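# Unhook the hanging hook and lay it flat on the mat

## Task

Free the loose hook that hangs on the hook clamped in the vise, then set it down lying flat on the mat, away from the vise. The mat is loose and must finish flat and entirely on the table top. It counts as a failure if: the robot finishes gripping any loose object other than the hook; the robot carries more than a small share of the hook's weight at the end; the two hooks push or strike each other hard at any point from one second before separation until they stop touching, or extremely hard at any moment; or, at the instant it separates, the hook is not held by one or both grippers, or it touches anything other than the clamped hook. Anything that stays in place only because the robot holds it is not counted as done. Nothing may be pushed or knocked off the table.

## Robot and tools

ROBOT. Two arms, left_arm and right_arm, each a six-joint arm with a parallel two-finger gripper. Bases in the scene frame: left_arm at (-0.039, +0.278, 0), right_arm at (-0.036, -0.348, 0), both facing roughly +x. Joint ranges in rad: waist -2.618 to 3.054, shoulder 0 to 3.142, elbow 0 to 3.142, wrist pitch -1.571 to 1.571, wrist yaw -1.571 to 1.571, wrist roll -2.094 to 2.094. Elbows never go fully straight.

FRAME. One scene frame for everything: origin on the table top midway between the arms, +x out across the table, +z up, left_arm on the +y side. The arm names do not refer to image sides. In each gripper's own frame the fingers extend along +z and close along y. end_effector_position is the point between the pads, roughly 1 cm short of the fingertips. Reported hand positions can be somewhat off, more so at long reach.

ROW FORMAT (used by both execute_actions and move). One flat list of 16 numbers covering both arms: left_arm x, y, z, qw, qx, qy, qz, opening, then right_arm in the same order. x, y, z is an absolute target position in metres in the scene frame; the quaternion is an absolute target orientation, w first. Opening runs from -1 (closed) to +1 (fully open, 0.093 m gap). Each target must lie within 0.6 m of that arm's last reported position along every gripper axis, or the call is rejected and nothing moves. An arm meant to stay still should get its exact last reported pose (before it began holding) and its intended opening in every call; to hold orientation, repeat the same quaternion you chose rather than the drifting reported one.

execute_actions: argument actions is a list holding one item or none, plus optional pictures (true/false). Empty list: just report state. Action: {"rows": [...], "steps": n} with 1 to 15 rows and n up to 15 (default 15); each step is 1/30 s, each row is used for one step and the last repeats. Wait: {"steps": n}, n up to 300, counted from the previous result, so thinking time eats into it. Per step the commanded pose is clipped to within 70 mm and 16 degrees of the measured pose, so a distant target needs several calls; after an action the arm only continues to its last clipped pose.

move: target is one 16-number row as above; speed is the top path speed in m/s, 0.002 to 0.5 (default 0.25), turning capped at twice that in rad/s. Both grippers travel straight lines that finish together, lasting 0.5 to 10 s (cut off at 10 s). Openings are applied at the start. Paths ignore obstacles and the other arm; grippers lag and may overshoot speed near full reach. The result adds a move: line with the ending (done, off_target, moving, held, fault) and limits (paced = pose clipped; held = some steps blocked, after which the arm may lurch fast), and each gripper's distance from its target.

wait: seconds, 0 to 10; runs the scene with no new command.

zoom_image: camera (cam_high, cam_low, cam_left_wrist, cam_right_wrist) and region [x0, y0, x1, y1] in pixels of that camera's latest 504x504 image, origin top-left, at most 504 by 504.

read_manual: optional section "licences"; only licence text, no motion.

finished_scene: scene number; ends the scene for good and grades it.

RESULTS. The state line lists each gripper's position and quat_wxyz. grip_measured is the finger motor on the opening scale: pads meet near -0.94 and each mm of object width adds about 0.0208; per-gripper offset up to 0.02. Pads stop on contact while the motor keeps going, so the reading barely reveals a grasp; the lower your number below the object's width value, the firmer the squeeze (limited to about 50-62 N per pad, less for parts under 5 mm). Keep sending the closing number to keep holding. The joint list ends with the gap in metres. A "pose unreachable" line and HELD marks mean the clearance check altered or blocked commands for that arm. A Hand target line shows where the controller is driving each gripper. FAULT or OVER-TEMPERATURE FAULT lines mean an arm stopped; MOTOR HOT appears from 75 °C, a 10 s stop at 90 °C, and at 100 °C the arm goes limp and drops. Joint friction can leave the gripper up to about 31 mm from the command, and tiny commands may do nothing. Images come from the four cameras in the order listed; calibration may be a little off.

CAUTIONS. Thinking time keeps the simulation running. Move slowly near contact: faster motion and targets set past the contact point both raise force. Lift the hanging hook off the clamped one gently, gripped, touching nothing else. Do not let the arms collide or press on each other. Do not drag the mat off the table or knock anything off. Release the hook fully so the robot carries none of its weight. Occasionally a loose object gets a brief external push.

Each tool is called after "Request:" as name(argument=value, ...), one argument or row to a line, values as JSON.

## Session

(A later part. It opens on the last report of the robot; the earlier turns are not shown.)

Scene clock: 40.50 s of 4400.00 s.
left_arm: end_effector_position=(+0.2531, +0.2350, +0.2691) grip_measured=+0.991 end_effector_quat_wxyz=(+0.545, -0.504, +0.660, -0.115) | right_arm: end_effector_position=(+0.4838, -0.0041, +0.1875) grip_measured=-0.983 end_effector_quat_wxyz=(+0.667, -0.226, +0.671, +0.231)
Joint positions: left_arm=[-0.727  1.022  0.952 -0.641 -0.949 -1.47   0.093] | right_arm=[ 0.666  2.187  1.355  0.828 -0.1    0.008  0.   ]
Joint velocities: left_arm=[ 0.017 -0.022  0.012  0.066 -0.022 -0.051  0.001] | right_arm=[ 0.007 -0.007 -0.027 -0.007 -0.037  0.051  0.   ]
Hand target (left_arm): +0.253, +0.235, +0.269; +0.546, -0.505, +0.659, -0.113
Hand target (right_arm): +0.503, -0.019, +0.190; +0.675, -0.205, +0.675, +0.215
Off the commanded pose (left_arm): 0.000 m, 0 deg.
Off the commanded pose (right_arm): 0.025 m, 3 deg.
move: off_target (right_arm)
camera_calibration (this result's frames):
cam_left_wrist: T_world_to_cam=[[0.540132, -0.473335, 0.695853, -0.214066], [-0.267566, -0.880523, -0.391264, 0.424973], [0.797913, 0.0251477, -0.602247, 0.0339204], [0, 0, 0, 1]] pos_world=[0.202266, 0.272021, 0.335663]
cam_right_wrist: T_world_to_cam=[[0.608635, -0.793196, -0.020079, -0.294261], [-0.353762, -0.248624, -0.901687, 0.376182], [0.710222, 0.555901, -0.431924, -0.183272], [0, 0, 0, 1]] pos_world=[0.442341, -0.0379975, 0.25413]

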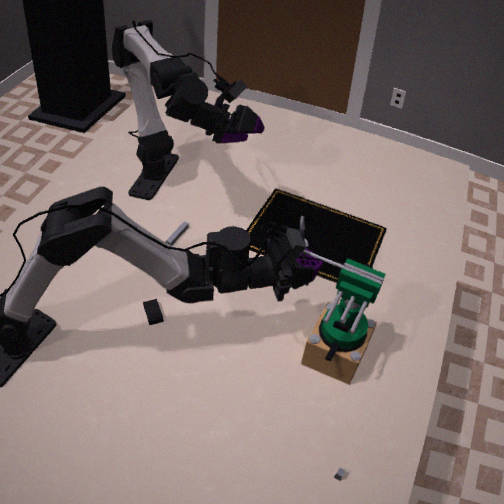

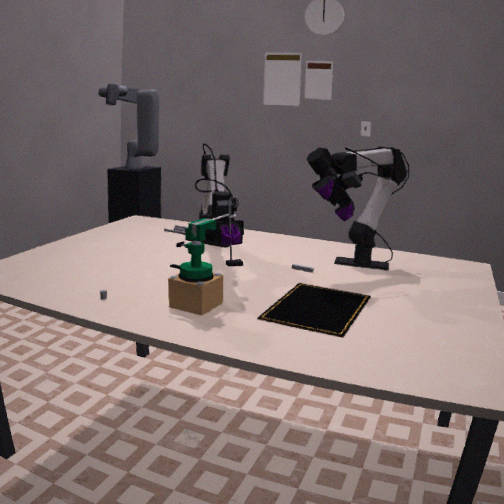

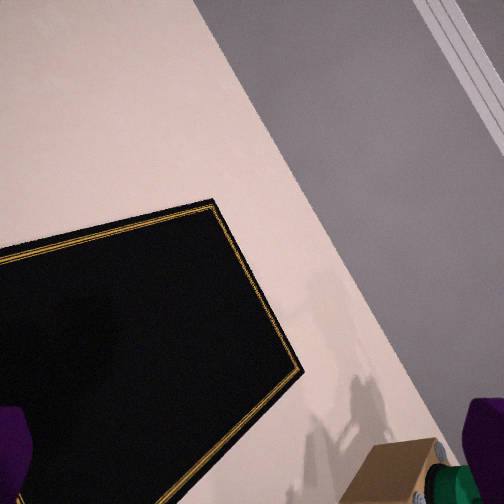

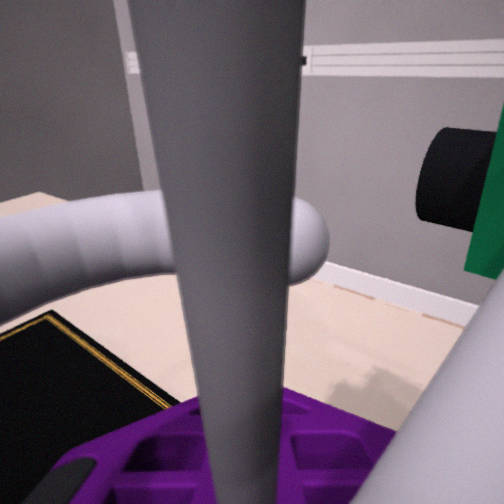

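Request:
move(
  target=[0.2531,0.2351,0.2691,0.546,-0.505,0.659,-0.113,0.99, 0.512,0.0,0.186,0.667,-0.226,0.671,0.231,-1],
  speed=0.03,
)

Scene clock: 43.23 s of 4400.00 s.
left_arm: end_effector_position=(+0.2531, +0.2350, +0.2691) grip_measured=+0.991 end_effector_quat_wxyz=(+0.545, -0.504, +0.660, -0.115) | right_arm: end_effector_position=(+0.4854, -0.0001, +0.1895) grip_measured=-0.984 end_effector_quat_wxyz=(+0.680, -0.248, +0.644, +0.248)
Joint positions: left_arm=[-0.727  1.022  0.952 -0.641 -0.949 -1.47   0.093] | right_arm=[ 0.65   2.226  1.372  0.903 -0.176 -0.01   0.   ]
Joint velocities: left_arm=[-0.007 -0.002  0.007 -0.022  0.037 -0.007  0.001] | right_arm=[ 0.012  0.002  0.012  0.007 -0.007 -0.022  0.   ]
Hand target (left_arm): +0.253, +0.235, +0.269; +0.546, -0.505, +0.659, -0.113
Hand target (right_arm): +0.508, -0.002, +0.186; +0.670, -0.226, +0.668, +0.232
Off the commanded pose (left_arm): 0.000 m, 0 deg.
Off the commanded pose (right_arm): 0.027 m, 5 deg.
move: off_target (right_arm)
camera_calibration (this result's frames):
cam_left_wrist: T_world_to_cam=[[0.540132, -0.473335, 0.695853, -0.214066], [-0.267566, -0.880523, -0.391264, 0.424973], [0.797913, 0.0251477, -0.602247, 0.0339204], [0, 0, 0, 1]] pos_world=[0.202266, 0.272021, 0.335663]
cam_right_wrist: T_world_to_cam=[[0.65483, -0.75575, 0.0062596, -0.319433], [-0.286882, -0.256218, -0.923066, 0.351159], [0.699211, 0.602655, -0.384591, -0.189423], [0, 0, 0, 1]] pos_world=[0.442362, -0.0372815, 0.253293]

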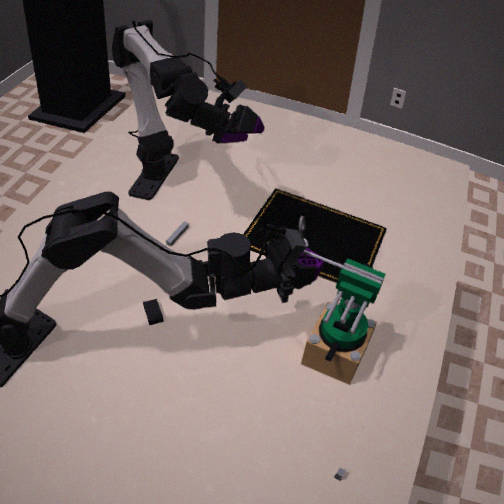

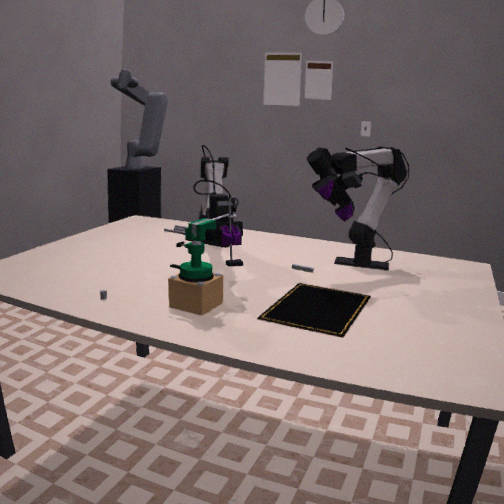

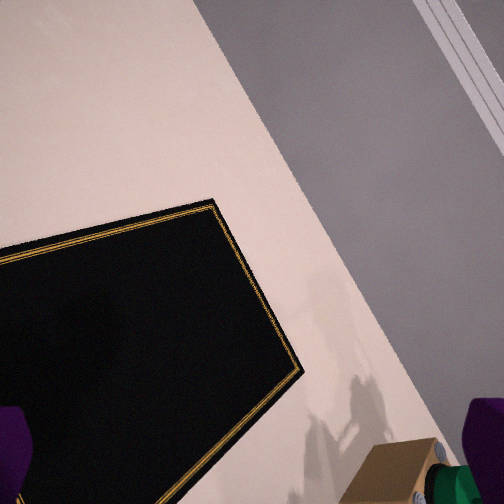

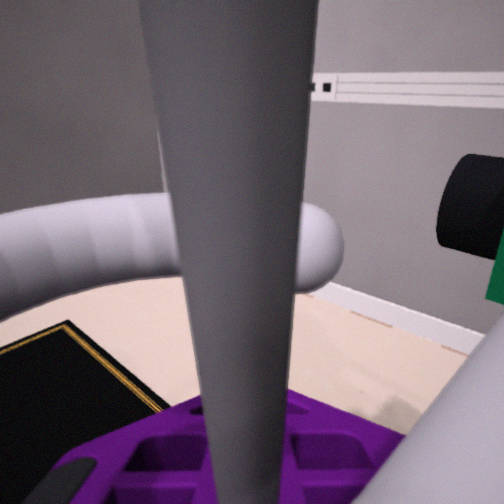

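Request:
move(
  target=[0.2531,0.2351,0.2691,0.546,-0.505,0.659,-0.113,0.99, 0.460,-0.008,0.19,0.675,-0.205,0.675,0.215,-1],
  speed=0.03,
)

Request:
move(
  target=[0.2531,0.2351,0.2691,0.546,-0.505,0.659,-0.113,0.99, 0.460,-0.008,0.138,0.675,-0.205,0.675,0.215,-1],
  speed=0.04,
)

Request:
move(
  target=[0.2531,0.2351,0.2691,0.546,-0.505,0.659,-0.113,0.99, 0.460,-0.008,0.138,0.675,-0.205,0.675,0.215,0.2],
  speed=0.04,
)

Request:
move(
  target=[0.2531,0.2351,0.2691,0.546,-0.505,0.659,-0.113,0.99, 0.460,-0.008,0.085,0.675,-0.205,0.675,0.215,0.2],
  speed=0.05,
)

Scene clock: 49.33 s of 4400.00 s.
left_arm: end_effector_position=(+0.2531, +0.2350, +0.2691) grip_measured=+0.991 end_effector_quat_wxyz=(+0.545, -0.504, +0.660, -0.115) | right_arm: end_effector_position=(+0.4692, -0.0098, +0.1879) grip_measured=-0.984 end_effector_quat_wxyz=(+0.676, -0.207, +0.676, +0.210)
Joint positions: left_arm=[-0.727  1.022  0.952 -0.641 -0.949 -1.47   0.093] | right_arm=[ 0.695  2.139  1.269  0.871 -0.012  0.004  0.   ]
Joint velocities: left_arm=[-0.007 -0.022 -0.002  0.007 -0.037  0.022 -0.001] | right_arm=[ 0.002 -0.007 -0.017 -0.11  -0.037 -0.037  0.   ]
Hand target (left_arm): +0.253, +0.235, +0.269; +0.546, -0.505, +0.659, -0.113
Hand target (right_arm): +0.461, -0.008, +0.190; +0.675, -0.205, +0.675, +0.215
Off the commanded pose (left_arm): 0.000 m, 0 deg.
Off the commanded pose (right_arm): 0.010 m, 1 deg.
After step 90, 0.73 s passed at rest.
move: done
camera_calibration (this result's frames):
cam_left_wrist: T_world_to_cam=[[0.540132, -0.473335, 0.695853, -0.214066], [-0.267566, -0.880523, -0.391264, 0.424973], [0.797913, 0.0251477, -0.602247, 0.0339204], [0, 0, 0, 1]] pos_world=[0.202266, 0.272021, 0.335663]
cam_right_wrist: T_world_to_cam=[[0.561124, -0.827571, -0.0163024, -0.268643], [-0.362419, -0.227932, -0.903714, 0.374545], [0.744172, 0.513004, -0.427826, -0.186729], [0, 0, 0, 1]] pos_world=[0.425443, -0.0411573, 0.254215]

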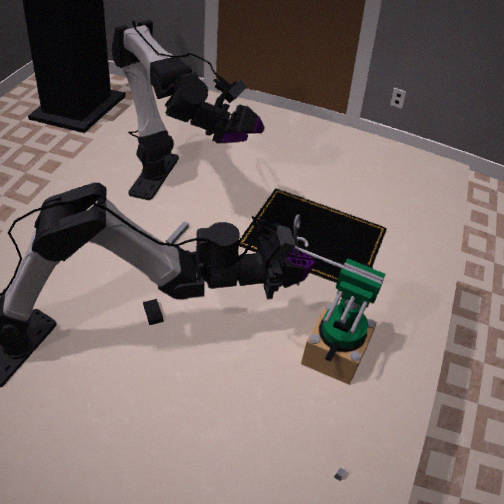

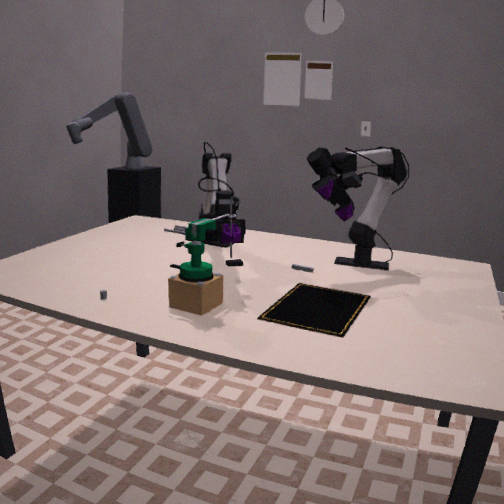

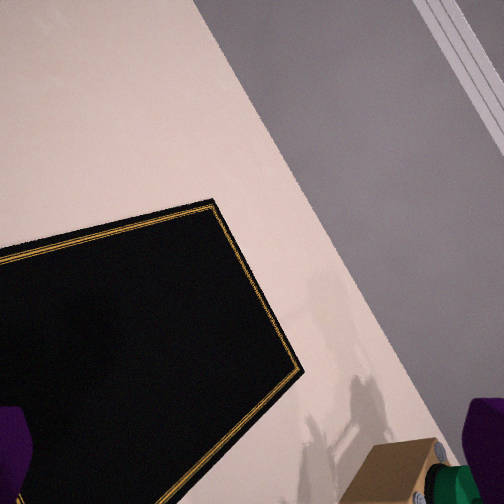

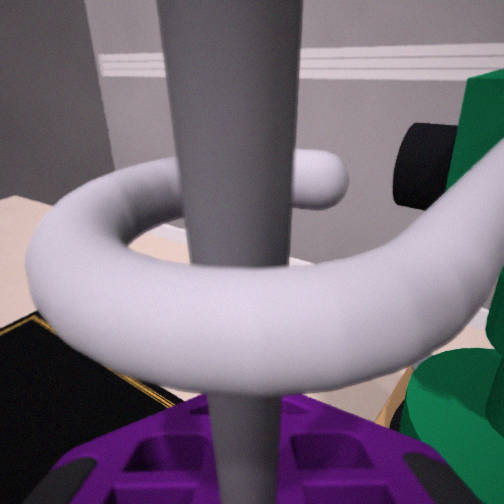

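Scene clock: 51.00 s of 4400.00 s.
left_arm: end_effector_position=(+0.2531, +0.2350, +0.2691) grip_measured=+0.991 end_effector_quat_wxyz=(+0.545, -0.504, +0.660, -0.115) | right_arm: end_effector_position=(+0.4686, -0.0113, +0.1661) grip_measured=-0.984 end_effector_quat_wxyz=(+0.695, -0.199, +0.657, +0.214)
Joint positions: left_arm=[-0.727  1.022  0.952 -0.641 -0.949 -1.47   0.093] | right_arm=[ 0.695  2.222  1.234  1.045 -0.007  0.005  0.   ]
Joint velocities: left_arm=[-0.017 -0.002 -0.002 -0.037 -0.022 -0.066  0.   ] | right_arm=[-0.017  0.007 -0.007 -0.037 -0.081 -0.037  0.   ]
Hand target (left_arm): +0.253, +0.235, +0.269; +0.546, -0.505, +0.659, -0.113
Hand target (right_arm): +0.460, -0.008, +0.139; +0.675, -0.205, +0.675, +0.215
Off the commanded pose (left_arm): 0.000 m, 0 deg.
Off the commanded pose (right_arm): 0.030 m, 3 deg.
move: off_target (right_arm)
camera_calibration (this result's frames):
cam_left_wrist: T_world_to_cam=[[0.540132, -0.473335, 0.695853, -0.214066], [-0.267566, -0.880523, -0.391264, 0.424973], [0.797913, 0.0251477, -0.602247, 0.0339204], [0, 0, 0, 1]] pos_world=[0.202266, 0.272021, 0.335663]
cam_right_wrist: T_world_to_cam=[[0.557185, -0.83021, -0.0172113, -0.267981], [-0.321254, -0.1964, -0.926403, 0.339127], [0.765729, 0.521708, -0.376139, -0.213397], [0, 0, 0, 1]] pos_world=[0.421666, -0.0445452, 0.229289]

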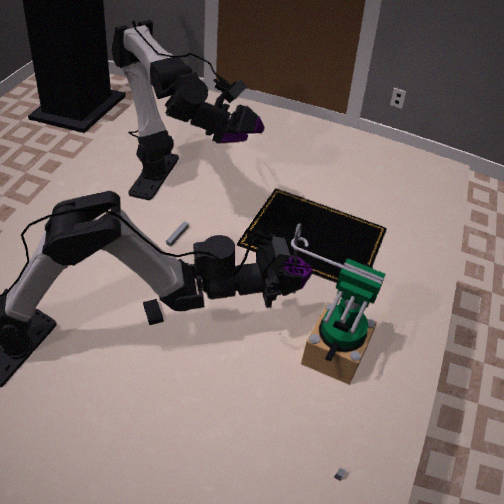

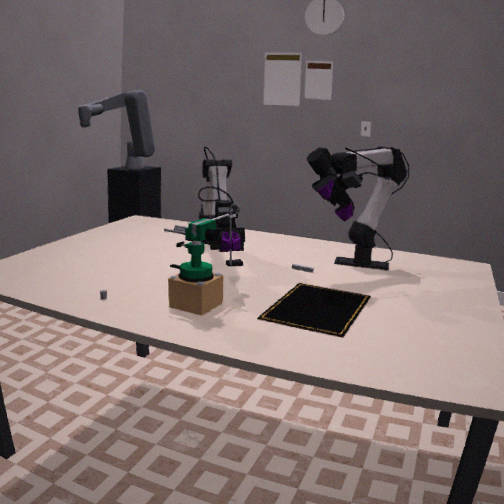

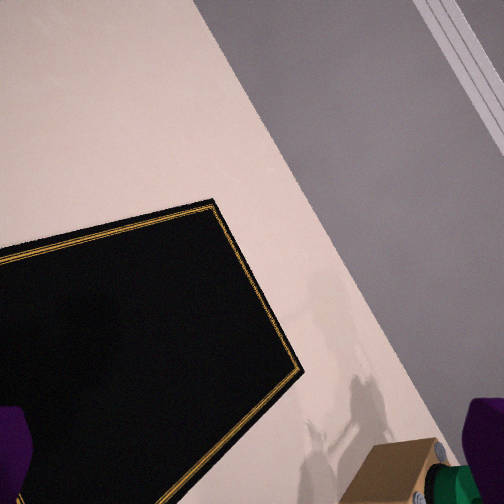

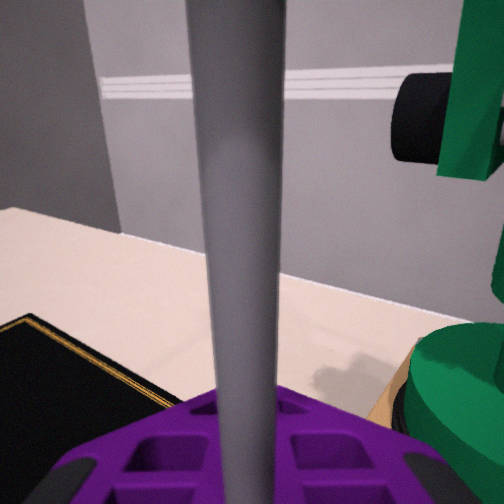

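Scene clock: 52.10 s of 4400.00 s.
left_arm: end_effector_position=(+0.2531, +0.2350, +0.2691) grip_measured=+0.991 end_effector_quat_wxyz=(+0.545, -0.504, +0.660, -0.115) | right_arm: end_effector_position=(+0.4666, -0.0124, +0.1603) grip_measured=+0.197 end_effector_quat_wxyz=(+0.691, -0.200, +0.661, +0.213)
Joint positions: left_arm=[-0.727  1.022  0.952 -0.641 -0.949 -1.47   0.093] | right_arm=[ 0.696  2.222  1.22   1.046 -0.007  0.005  0.055]
Joint velocities: left_arm=[ 0.007  0.022 -0.002 -0.007  0.007  0.081  0.001] | right_arm=[-0.002 -0.002 -0.002 -0.022  0.022  0.066  0.   ]
Hand target (left_arm): +0.253, +0.235, +0.269; +0.546, -0.505, +0.659, -0.113
Hand target (right_arm): +0.460, -0.008, +0.138; +0.675, -0.205, +0.675, +0.215
Off the commanded pose (left_arm): 0.000 m, 0 deg.
Off the commanded pose (right_arm): 0.024 m, 2 deg.
move: off_target (right_arm)
camera_calibration (this result's frames):
cam_left_wrist: T_world_to_cam=[[0.540132, -0.473335, 0.695853, -0.214066], [-0.267566, -0.880523, -0.391264, 0.424973], [0.797913, 0.0251477, -0.602247, 0.0339204], [0, 0, 0, 1]] pos_world=[0.202266, 0.272021, 0.335663]
cam_right_wrist: T_world_to_cam=[[0.557316, -0.830121, -0.0172718, -0.267889], [-0.331158, -0.203157, -0.921445, 0.336697], [0.761402, 0.519256, -0.388124, -0.209537], [0, 0, 0, 1]] pos_world=[0.42034, -0.0451745, 0.224295]

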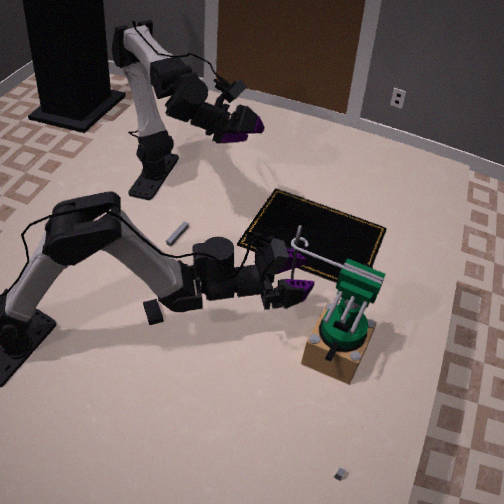

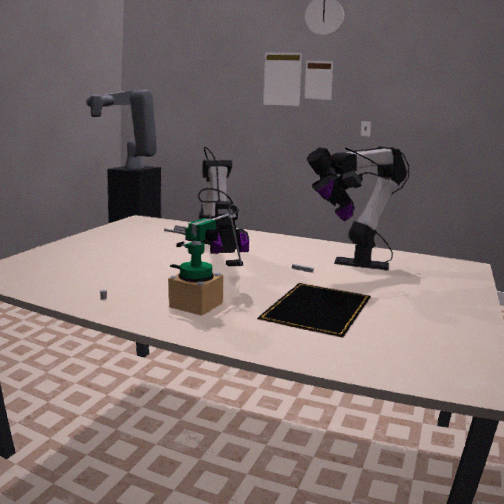

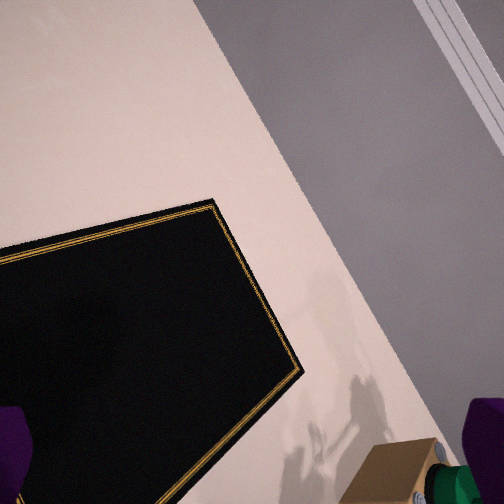

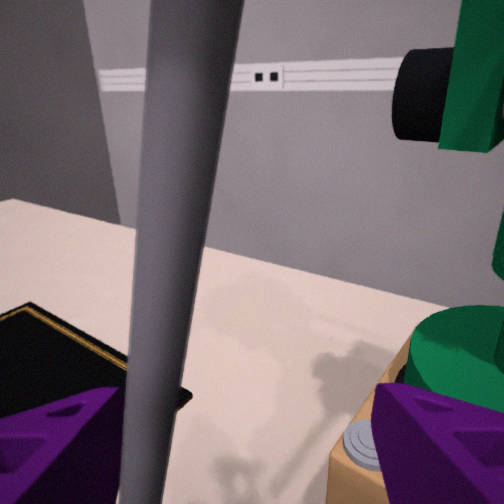

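Scene clock: 53.93 s of 4400.00 s.
left_arm: end_effector_position=(+0.2531, +0.2350, +0.2691) grip_measured=+0.991 end_effector_quat_wxyz=(+0.545, -0.504, +0.660, -0.115) | right_arm: end_effector_position=(+0.4678, -0.0116, +0.0975) grip_measured=+0.197 end_effector_quat_wxyz=(+0.682, -0.203, +0.670, +0.211)
Joint positions: left_arm=[-0.727  1.022  0.952 -0.641 -0.949 -1.47   0.093] | right_arm=[ 0.696  2.387  1.22   1.186 -0.007  0.005  0.055]
Joint velocities: left_arm=[-0.007 -0.002 -0.002  0.007 -0.037  0.007 -0.001] | right_arm=[-0.012 -0.002  0.012  0.051  0.022 -0.11  -0.   ]
Hand target (left_arm): +0.253, +0.235, +0.269; +0.546, -0.505, +0.659, -0.113
Hand target (right_arm): +0.460, -0.008, +0.085; +0.675, -0.205, +0.675, +0.215
Off the commanded pose (left_arm): 0.000 m, 0 deg.
Off the commanded pose (right_arm): 0.015 m, 1 deg.
move: off_target (right_arm)
camera_calibration (this result's frames):
cam_left_wrist: T_world_to_cam=[[0.540132, -0.473335, 0.695853, -0.214066], [-0.267566, -0.880523, -0.391264, 0.424973], [0.797913, 0.0251477, -0.602247, 0.0339204], [0, 0, 0, 1]] pos_world=[0.202266, 0.272021, 0.335663]
cam_right_wrist: T_world_to_cam=[[0.556958, -0.830359, -0.0173792, -0.268805], [-0.350084, -0.215739, -0.911536, 0.287112], [0.753153, 0.513772, -0.410853, -0.229249], [0, 0, 0, 1]] pos_world=[0.422886, -0.043482, 0.162853]

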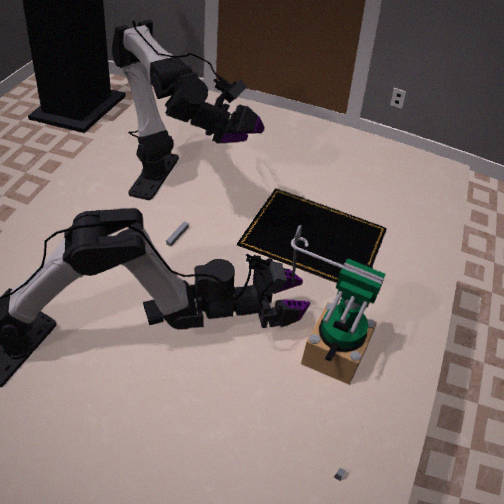

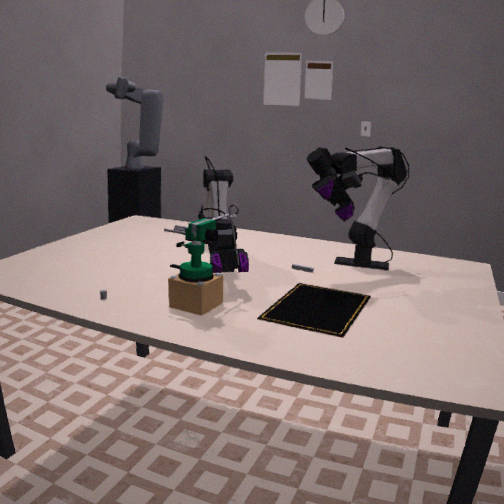

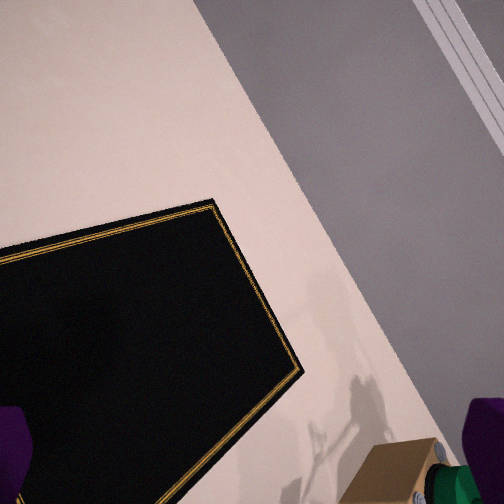

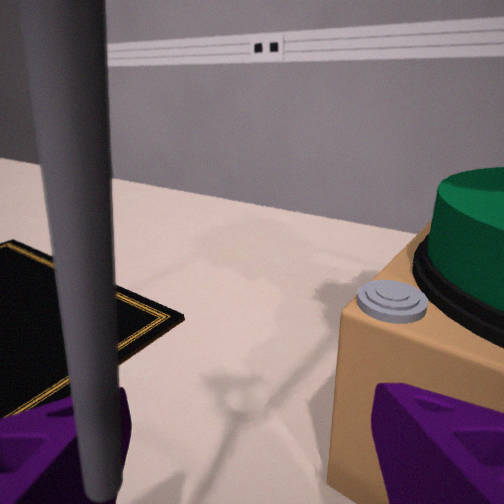

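Request:
move(
  target=[0.2531,0.2351,0.2691,0.546,-0.505,0.659,-0.113,0.99, 0.452,0.012,0.095,0.675,-0.205,0.675,0.215,0.2],
  speed=0.05,
)

Request:
move(
  target=[0.2531,0.2351,0.2691,0.546,-0.505,0.659,-0.113,0.99, 0.452,0.012,0.095,0.675,-0.205,0.675,0.215,-1],
  speed=0.05,
)

Request:
zoom_image(
  camera="cam_low",
  region=[180, 190, 280, 290],
)

Scene clock: 55.83 s of 4400.00 s.
left_arm: end_effector_position=(+0.2531, +0.2350, +0.2691) grip_measured=+0.991 end_effector_quat_wxyz=(+0.545, -0.504, +0.660, -0.115) | right_arm: end_effector_position=(+0.4525, +0.0102, +0.0957) grip_measured=+0.197 end_effector_quat_wxyz=(+0.678, -0.209, +0.671, +0.215)
Joint positions: left_arm=[-0.727  1.022  0.952 -0.641 -0.949 -1.47   0.093] | right_arm=[0.751 2.387 1.22  1.179 0.033 0.005 0.055]
Joint velocities: left_arm=[-0.002 -0.002  0.017 -0.022 -0.037  0.022  0.001] | right_arm=[ 0.007 -0.017 -0.022  0.037 -0.007 -0.051  0.001]
Hand target (left_arm): +0.253, +0.235, +0.269; +0.546, -0.505, +0.659, -0.113
Hand target (right_arm): +0.452, +0.012, +0.095; +0.675, -0.205, +0.675, +0.215
Off the commanded pose (left_arm): 0.000 m, 0 deg.
Off the commanded pose (right_arm): 0.002 m, 1 deg.
move: done
camera_calibration (this result's frames):
cam_left_wrist: T_world_to_cam=[[0.540132, -0.473335, 0.695853, -0.214066], [-0.267566, -0.880523, -0.391264, 0.424973], [0.797913, 0.0251477, -0.602247, 0.0339204], [0, 0, 0, 1]] pos_world=[0.202266, 0.272021, 0.335663]
cam_right_wrist: T_world_to_cam=[[0.569451, -0.82183, -0.0178943, -0.247922], [-0.352729, -0.22463, -0.908363, 0.285758], [0.742501, 0.52358, -0.417799, -0.224306], [0, 0, 0, 1]] pos_world=[0.408522, -0.0221182, 0.161421]

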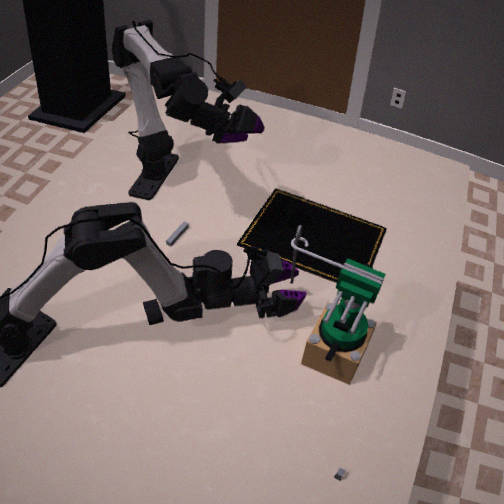

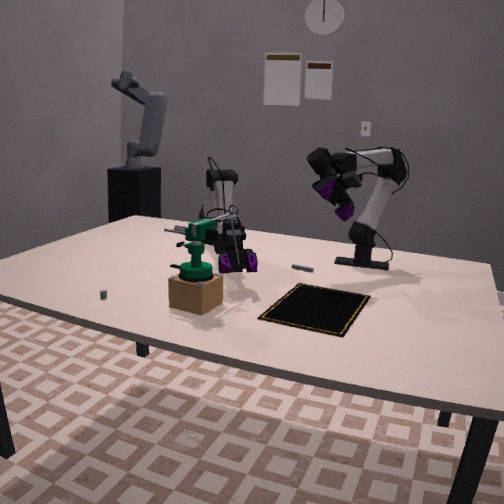

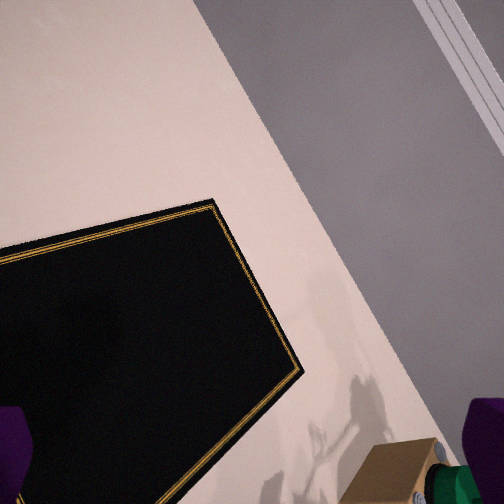

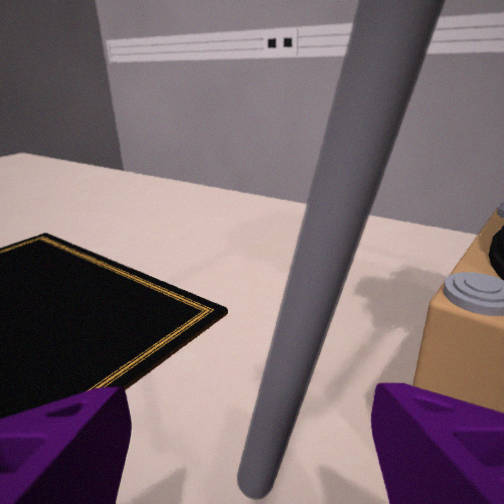

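Scene clock: 56.53 s of 4400.00 s.
left_arm: end_effector_position=(+0.2531, +0.2350, +0.2691) grip_measured=+0.991 end_effector_quat_wxyz=(+0.545, -0.504, +0.660, -0.115) | right_arm: end_effector_position=(+0.4532, +0.0092, +0.0932) grip_measured=-0.979 end_effector_quat_wxyz=(+0.675, -0.207, +0.676, +0.213)
Joint positions: left_arm=[-0.727  1.022  0.952 -0.641 -0.949 -1.47   0.093] | right_arm=[0.751 2.387 1.22  1.169 0.04  0.008 0.   ]
Joint velocities: left_arm=[-0.007 -0.002 -0.007 -0.095  0.007  0.007 -0.001] | right_arm=[ 0.007 -0.007  0.012 -0.007 -0.066  0.007  0.   ]
Hand target (left_arm): +0.253, +0.235, +0.269; +0.546, -0.505, +0.659, -0.113
Hand target (right_arm): +0.452, +0.012, +0.095; +0.675, -0.205, +0.675, +0.215
Off the commanded pose (left_arm): 0.000 m, 0 deg.
Off the commanded pose (right_arm): 0.004 m, 0 deg.
move: done
camera_calibration (this result's frames):
cam_left_wrist: T_world_to_cam=[[0.540132, -0.473335, 0.695853, -0.214066], [-0.267566, -0.880523, -0.391264, 0.424973], [0.797913, 0.0251477, -0.602247, 0.0339204], [0, 0, 0, 1]] pos_world=[0.202266, 0.272021, 0.335663]
cam_right_wrist: T_world_to_cam=[[0.563623, -0.825785, -0.0202089, -0.246229], [-0.363152, -0.22574, -0.90397, 0.287841], [0.741923, 0.516838, -0.427117, -0.224163], [0, 0, 0, 1]] pos_world=[0.409622, -0.0224992, 0.15948]

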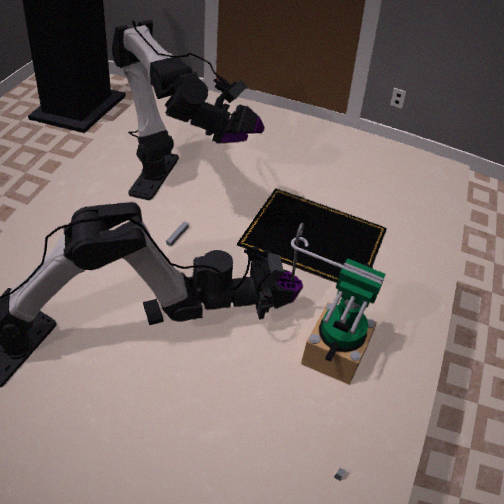

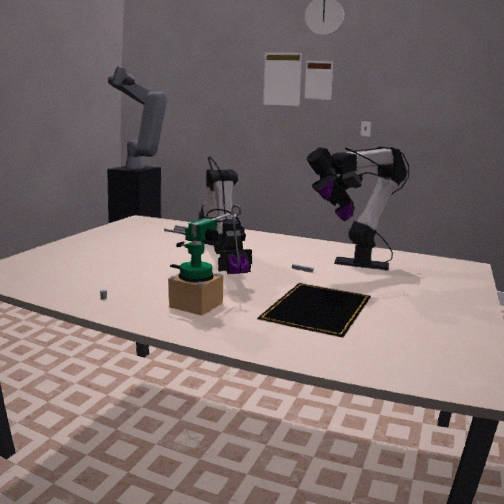

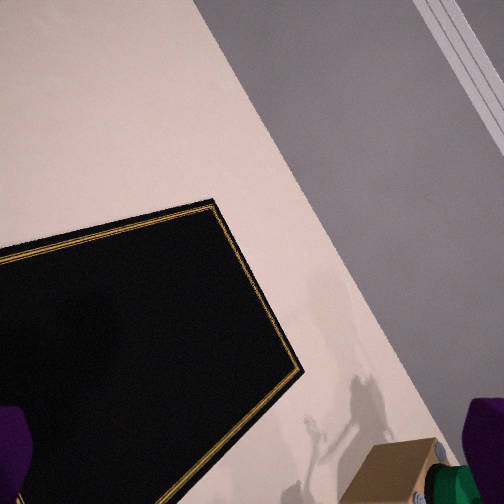

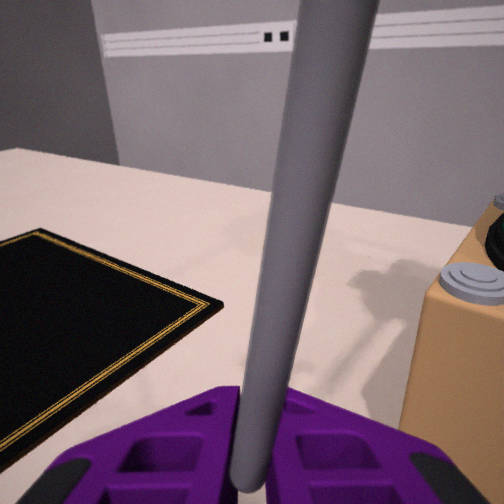

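Region (180, 190, 280, 290) of cam_low's 504x504 image, scaled by 5.040, with more detail than that image has.

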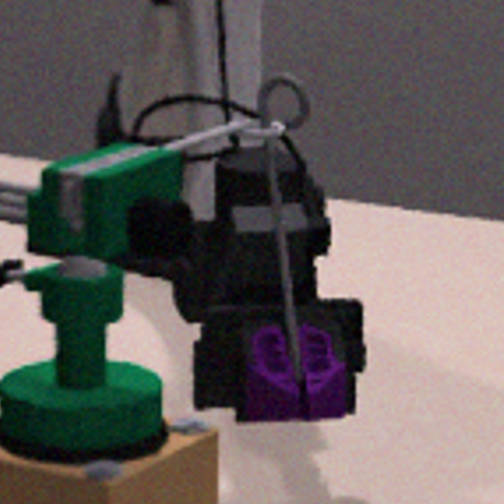

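Request:
move(
  target=[0.2531,0.2351,0.2691,0.546,-0.505,0.659,-0.113,0.99, 0.455,0.012,0.13,0.675,-0.205,0.675,0.215,-1],
  speed=0.04,
)

Request:
zoom_image(
  camera="cam_low",
  region=[180, 170, 280, 270],
)

Request:
zoom_image(
  camera="cam_high",
  region=[250, 190, 350, 290],
)

Scene clock: 59.70 s of 4400.00 s.
left_arm: end_effector_position=(+0.2531, +0.2350, +0.2691) grip_measured=+0.991 end_effector_quat_wxyz=(+0.545, -0.504, +0.660, -0.115) | right_arm: end_effector_position=(+0.4536, +0.0095, +0.1143) grip_measured=-0.979 end_effector_quat_wxyz=(+0.666, -0.209, +0.684, +0.210)
Joint positions: left_arm=[-0.727  1.022  0.952 -0.641 -0.949 -1.47   0.093] | right_arm=[0.751 2.307 1.22  1.063 0.04  0.011 0.   ]
Joint velocities: left_arm=[-0.002 -0.007  0.002 -0.007  0.022 -0.022 -0.   ] | right_arm=[-0.007  0.002 -0.017  0.007  0.051  0.037  0.   ]
Hand target (left_arm): +0.253, +0.235, +0.269; +0.546, -0.505, +0.659, -0.113
Hand target (right_arm): +0.455, +0.012, +0.130; +0.675, -0.205, +0.675, +0.215
Off the commanded pose (left_arm): 0.000 m, 0 deg.
Off the commanded pose (right_arm): 0.016 m, 2 deg.
move: off_target (right_arm)
camera_calibration (this result's frames):
cam_left_wrist: T_world_to_cam=[[0.540132, -0.473335, 0.695853, -0.214066], [-0.267566, -0.880523, -0.391264, 0.424973], [0.797913, 0.0251477, -0.602247, 0.0339204], [0, 0, 0, 1]] pos_world=[0.202266, 0.272021, 0.335663]
cam_right_wrist: T_world_to_cam=[[0.562816, -0.826296, -0.0217542, -0.245297], [-0.383271, -0.237559, -0.892563, 0.315121], [0.732353, 0.510687, -0.450397, -0.208508], [0, 0, 0, 1]] pos_world=[0.411535, -0.0213456, 0.182018]

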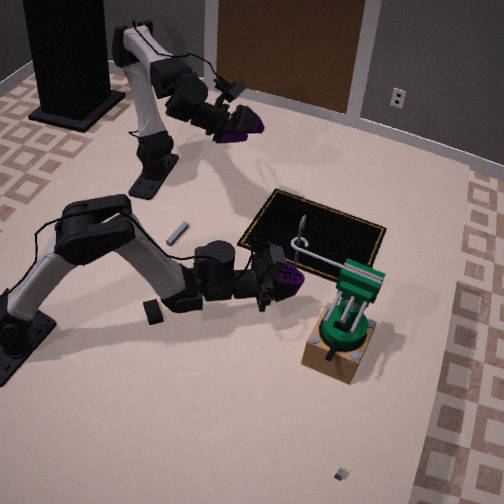

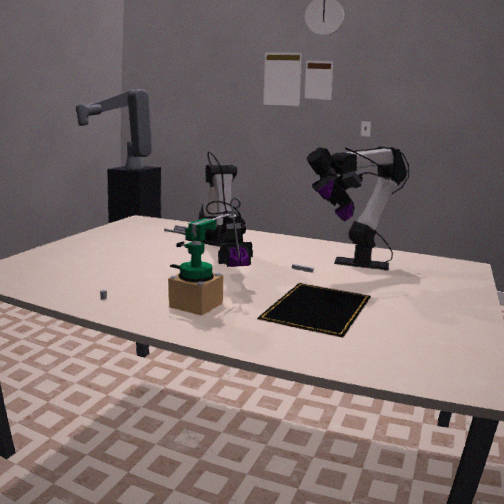

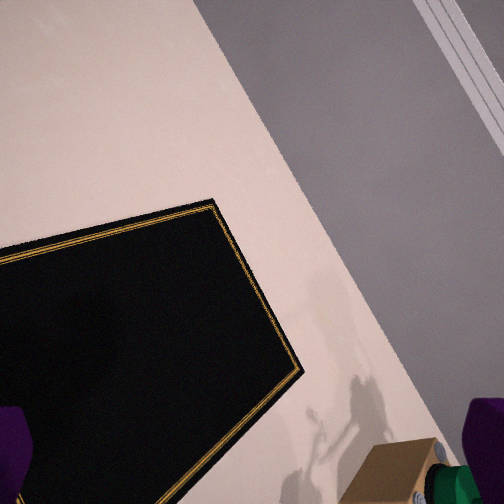

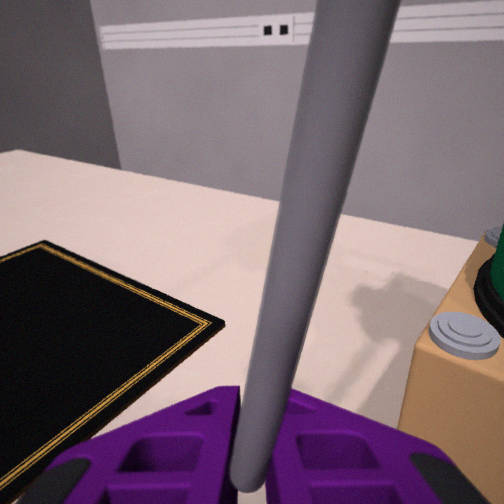

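Region (180, 170, 280, 270) of cam_low's 504x504 image, scaled by 5.040, with more detail than that image has.

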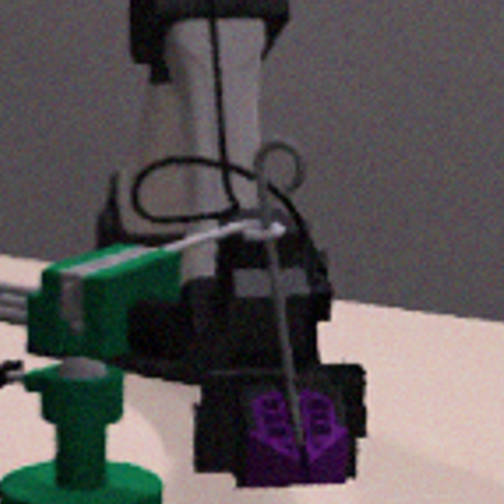

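Region (250, 190, 350, 290) of cam_high's 504x504 image, scaled by 5.040, with more detail than that image has.

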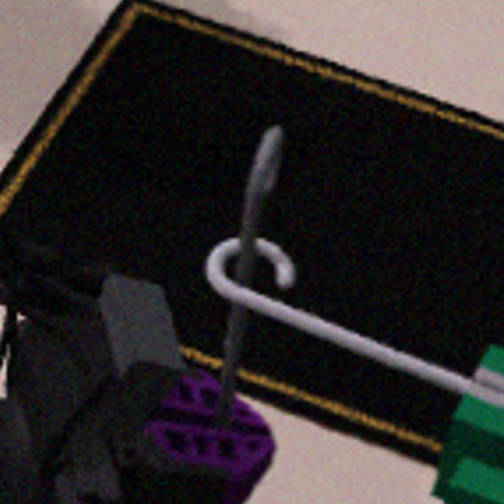

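Tip clear. Slide +x.

Request:
move(
  target=[0.2531,0.2351,0.2691,0.546,-0.505,0.659,-0.113,0.99, 0.505,0.012,0.115,0.675,-0.205,0.675,0.215,-1],
  speed=0.03,
)

Request:
zoom_image(
  camera="cam_high",
  region=[250, 190, 350, 290],
)

Scene clock: 62.40 s of 4400.00 s.
left_arm: end_effector_position=(+0.2531, +0.2350, +0.2691) grip_measured=+0.991 end_effector_quat_wxyz=(+0.545, -0.504, +0.660, -0.115) | right_arm: end_effector_position=(+0.4981, +0.0140, +0.1190) grip_measured=-0.979 end_effector_quat_wxyz=(+0.678, -0.206, +0.672, +0.215)
Joint positions: left_arm=[-0.727  1.022  0.952 -0.641 -0.949 -1.47   0.093] | right_arm=[ 0.702  2.42   1.433  0.999 -0.012  0.011  0.   ]
Joint velocities: left_arm=[-0.002  0.002 -0.027  0.007 -0.022  0.007 -0.001] | right_arm=[-0.007 -0.007  0.002 -0.007  0.081 -0.022  0.   ]
Hand target (left_arm): +0.253, +0.235, +0.269; +0.546, -0.505, +0.659, -0.113
Hand target (right_arm): +0.505, +0.012, +0.115; +0.675, -0.205, +0.675, +0.215
Off the commanded pose (left_arm): 0.000 m, 0 deg.
Off the commanded pose (right_arm): 0.008 m, 0 deg.
move: done
camera_calibration (this result's frames):
cam_left_wrist: T_world_to_cam=[[0.540132, -0.473335, 0.695853, -0.214066], [-0.267566, -0.880523, -0.391264, 0.424973], [0.797913, 0.0251477, -0.602247, 0.0339204], [0, 0, 0, 1]] pos_world=[0.202266, 0.272021, 0.335663]
cam_right_wrist: T_world_to_cam=[[0.565972, -0.824112, -0.0226949, -0.267946], [-0.356986, -0.220167, -0.907793, 0.325905], [0.743126, 0.521887, -0.418805, -0.250588], [0, 0, 0, 1]] pos_world=[0.454212, -0.0182856, 0.184826]

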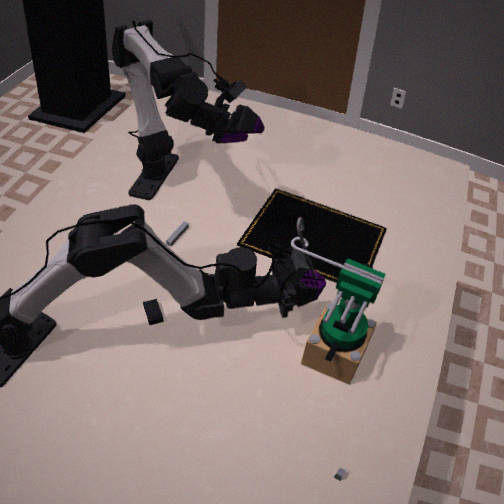

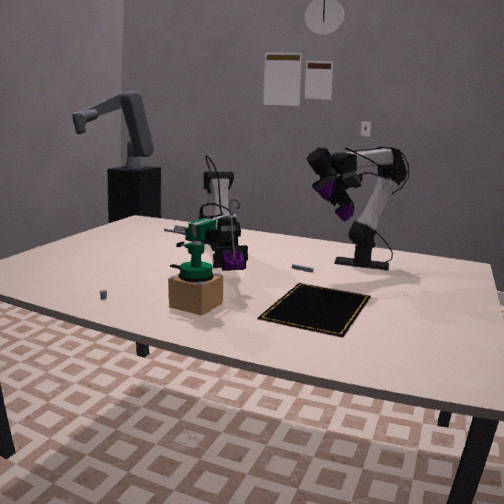

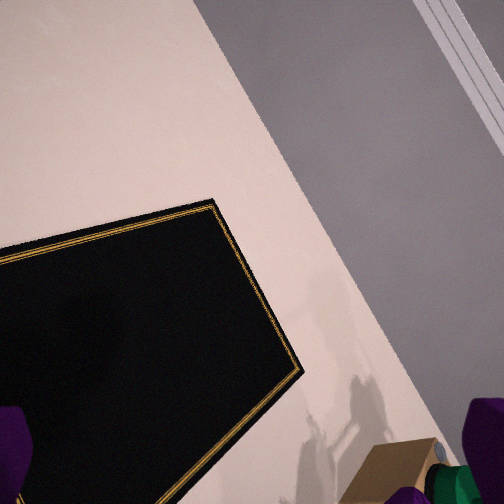

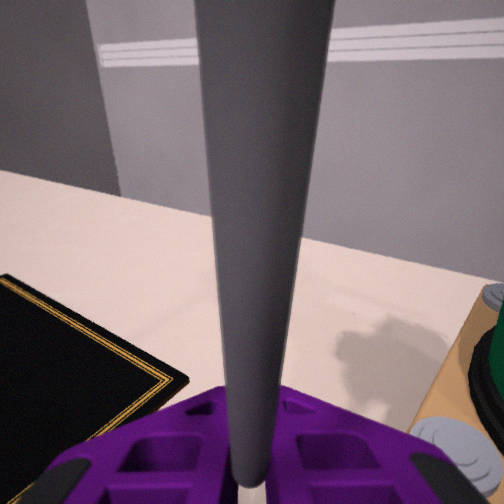

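Region (250, 190, 350, 290) of cam_high's 504x504 image, scaled by 5.040, with more detail than that image has.

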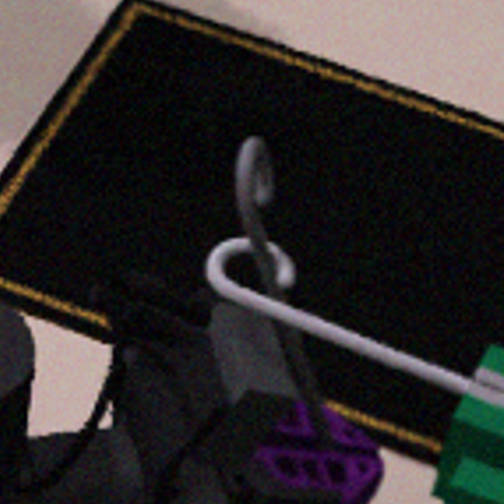

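Request:
move(
  target=[0.2531,0.2351,0.2691,0.546,-0.505,0.659,-0.113,0.99, 0.512,0.002,0.118,0.675,-0.205,0.675,0.215,-1],
  speed=0.02,
)

Request:
zoom_image(
  camera="cam_high",
  region=[250, 190, 350, 290],
)

Scene clock: 64.73 s of 4400.00 s.
left_arm: end_effector_position=(+0.2531, +0.2350, +0.2691) grip_measured=+0.991 end_effector_quat_wxyz=(+0.545, -0.504, +0.660, -0.115) | right_arm: end_effector_position=(+0.5028, +0.0069, +0.1168) grip_measured=-0.979 end_effector_quat_wxyz=(+0.673, -0.210, +0.675, +0.218)
Joint positions: left_arm=[-0.727  1.022  0.952 -0.641 -0.949 -1.47   0.093] | right_arm=[ 0.68   2.42   1.433  0.989 -0.045  0.011  0.   ]
Joint velocities: left_arm=[-0.017  0.002 -0.007 -0.037 -0.037 -0.037  0.   ] | right_arm=[ 0.002  0.002 -0.022  0.022  0.037 -0.007  0.   ]
Hand target (left_arm): +0.253, +0.235, +0.269; +0.546, -0.505, +0.659, -0.113
Hand target (right_arm): +0.512, +0.002, +0.118; +0.675, -0.205, +0.675, +0.215
Off the commanded pose (left_arm): 0.000 m, 0 deg.
Off the commanded pose (right_arm): 0.010 m, 1 deg.
move: done
camera_calibration (this result's frames):
cam_left_wrist: T_world_to_cam=[[0.540132, -0.473335, 0.695853, -0.214066], [-0.267566, -0.880523, -0.391264, 0.424973], [0.797913, 0.0251477, -0.602247, 0.0339204], [0, 0, 0, 1]] pos_world=[0.202266, 0.272021, 0.335663]
cam_right_wrist: T_world_to_cam=[[0.574564, -0.818144, -0.0227337, -0.28093], [-0.361704, -0.228904, -0.903755, 0.325948], [0.734198, 0.527488, -0.427446, -0.245854], [0, 0, 0, 1]] pos_world=[0.459814, -0.0255459, 0.183101]

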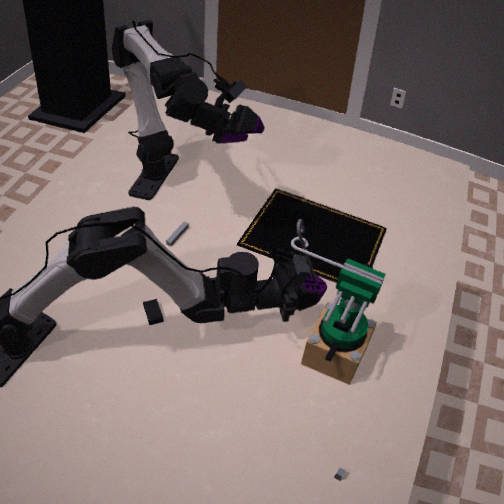

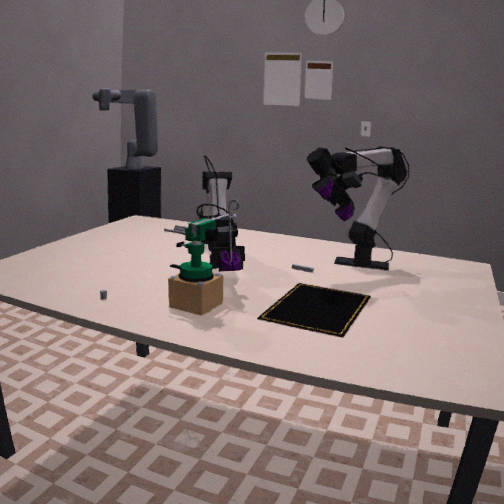

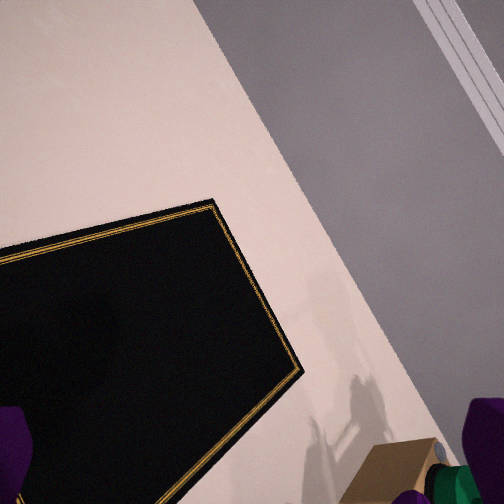

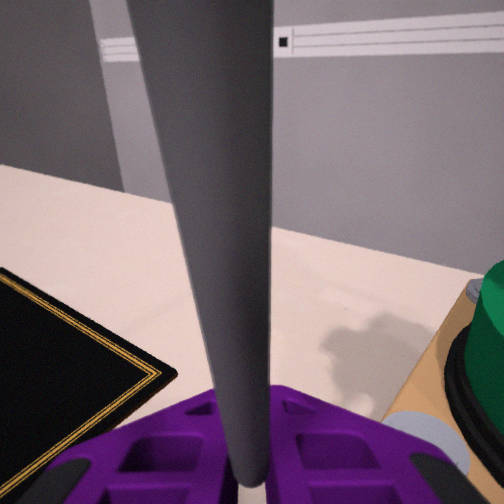

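Region (250, 190, 350, 290) of cam_high's 504x504 image, scaled by 5.040, with more detail than that image has.

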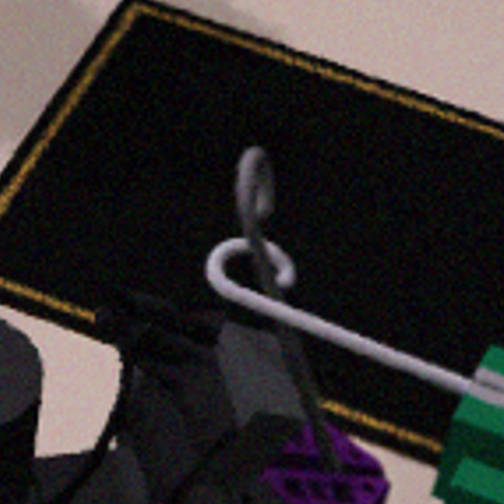

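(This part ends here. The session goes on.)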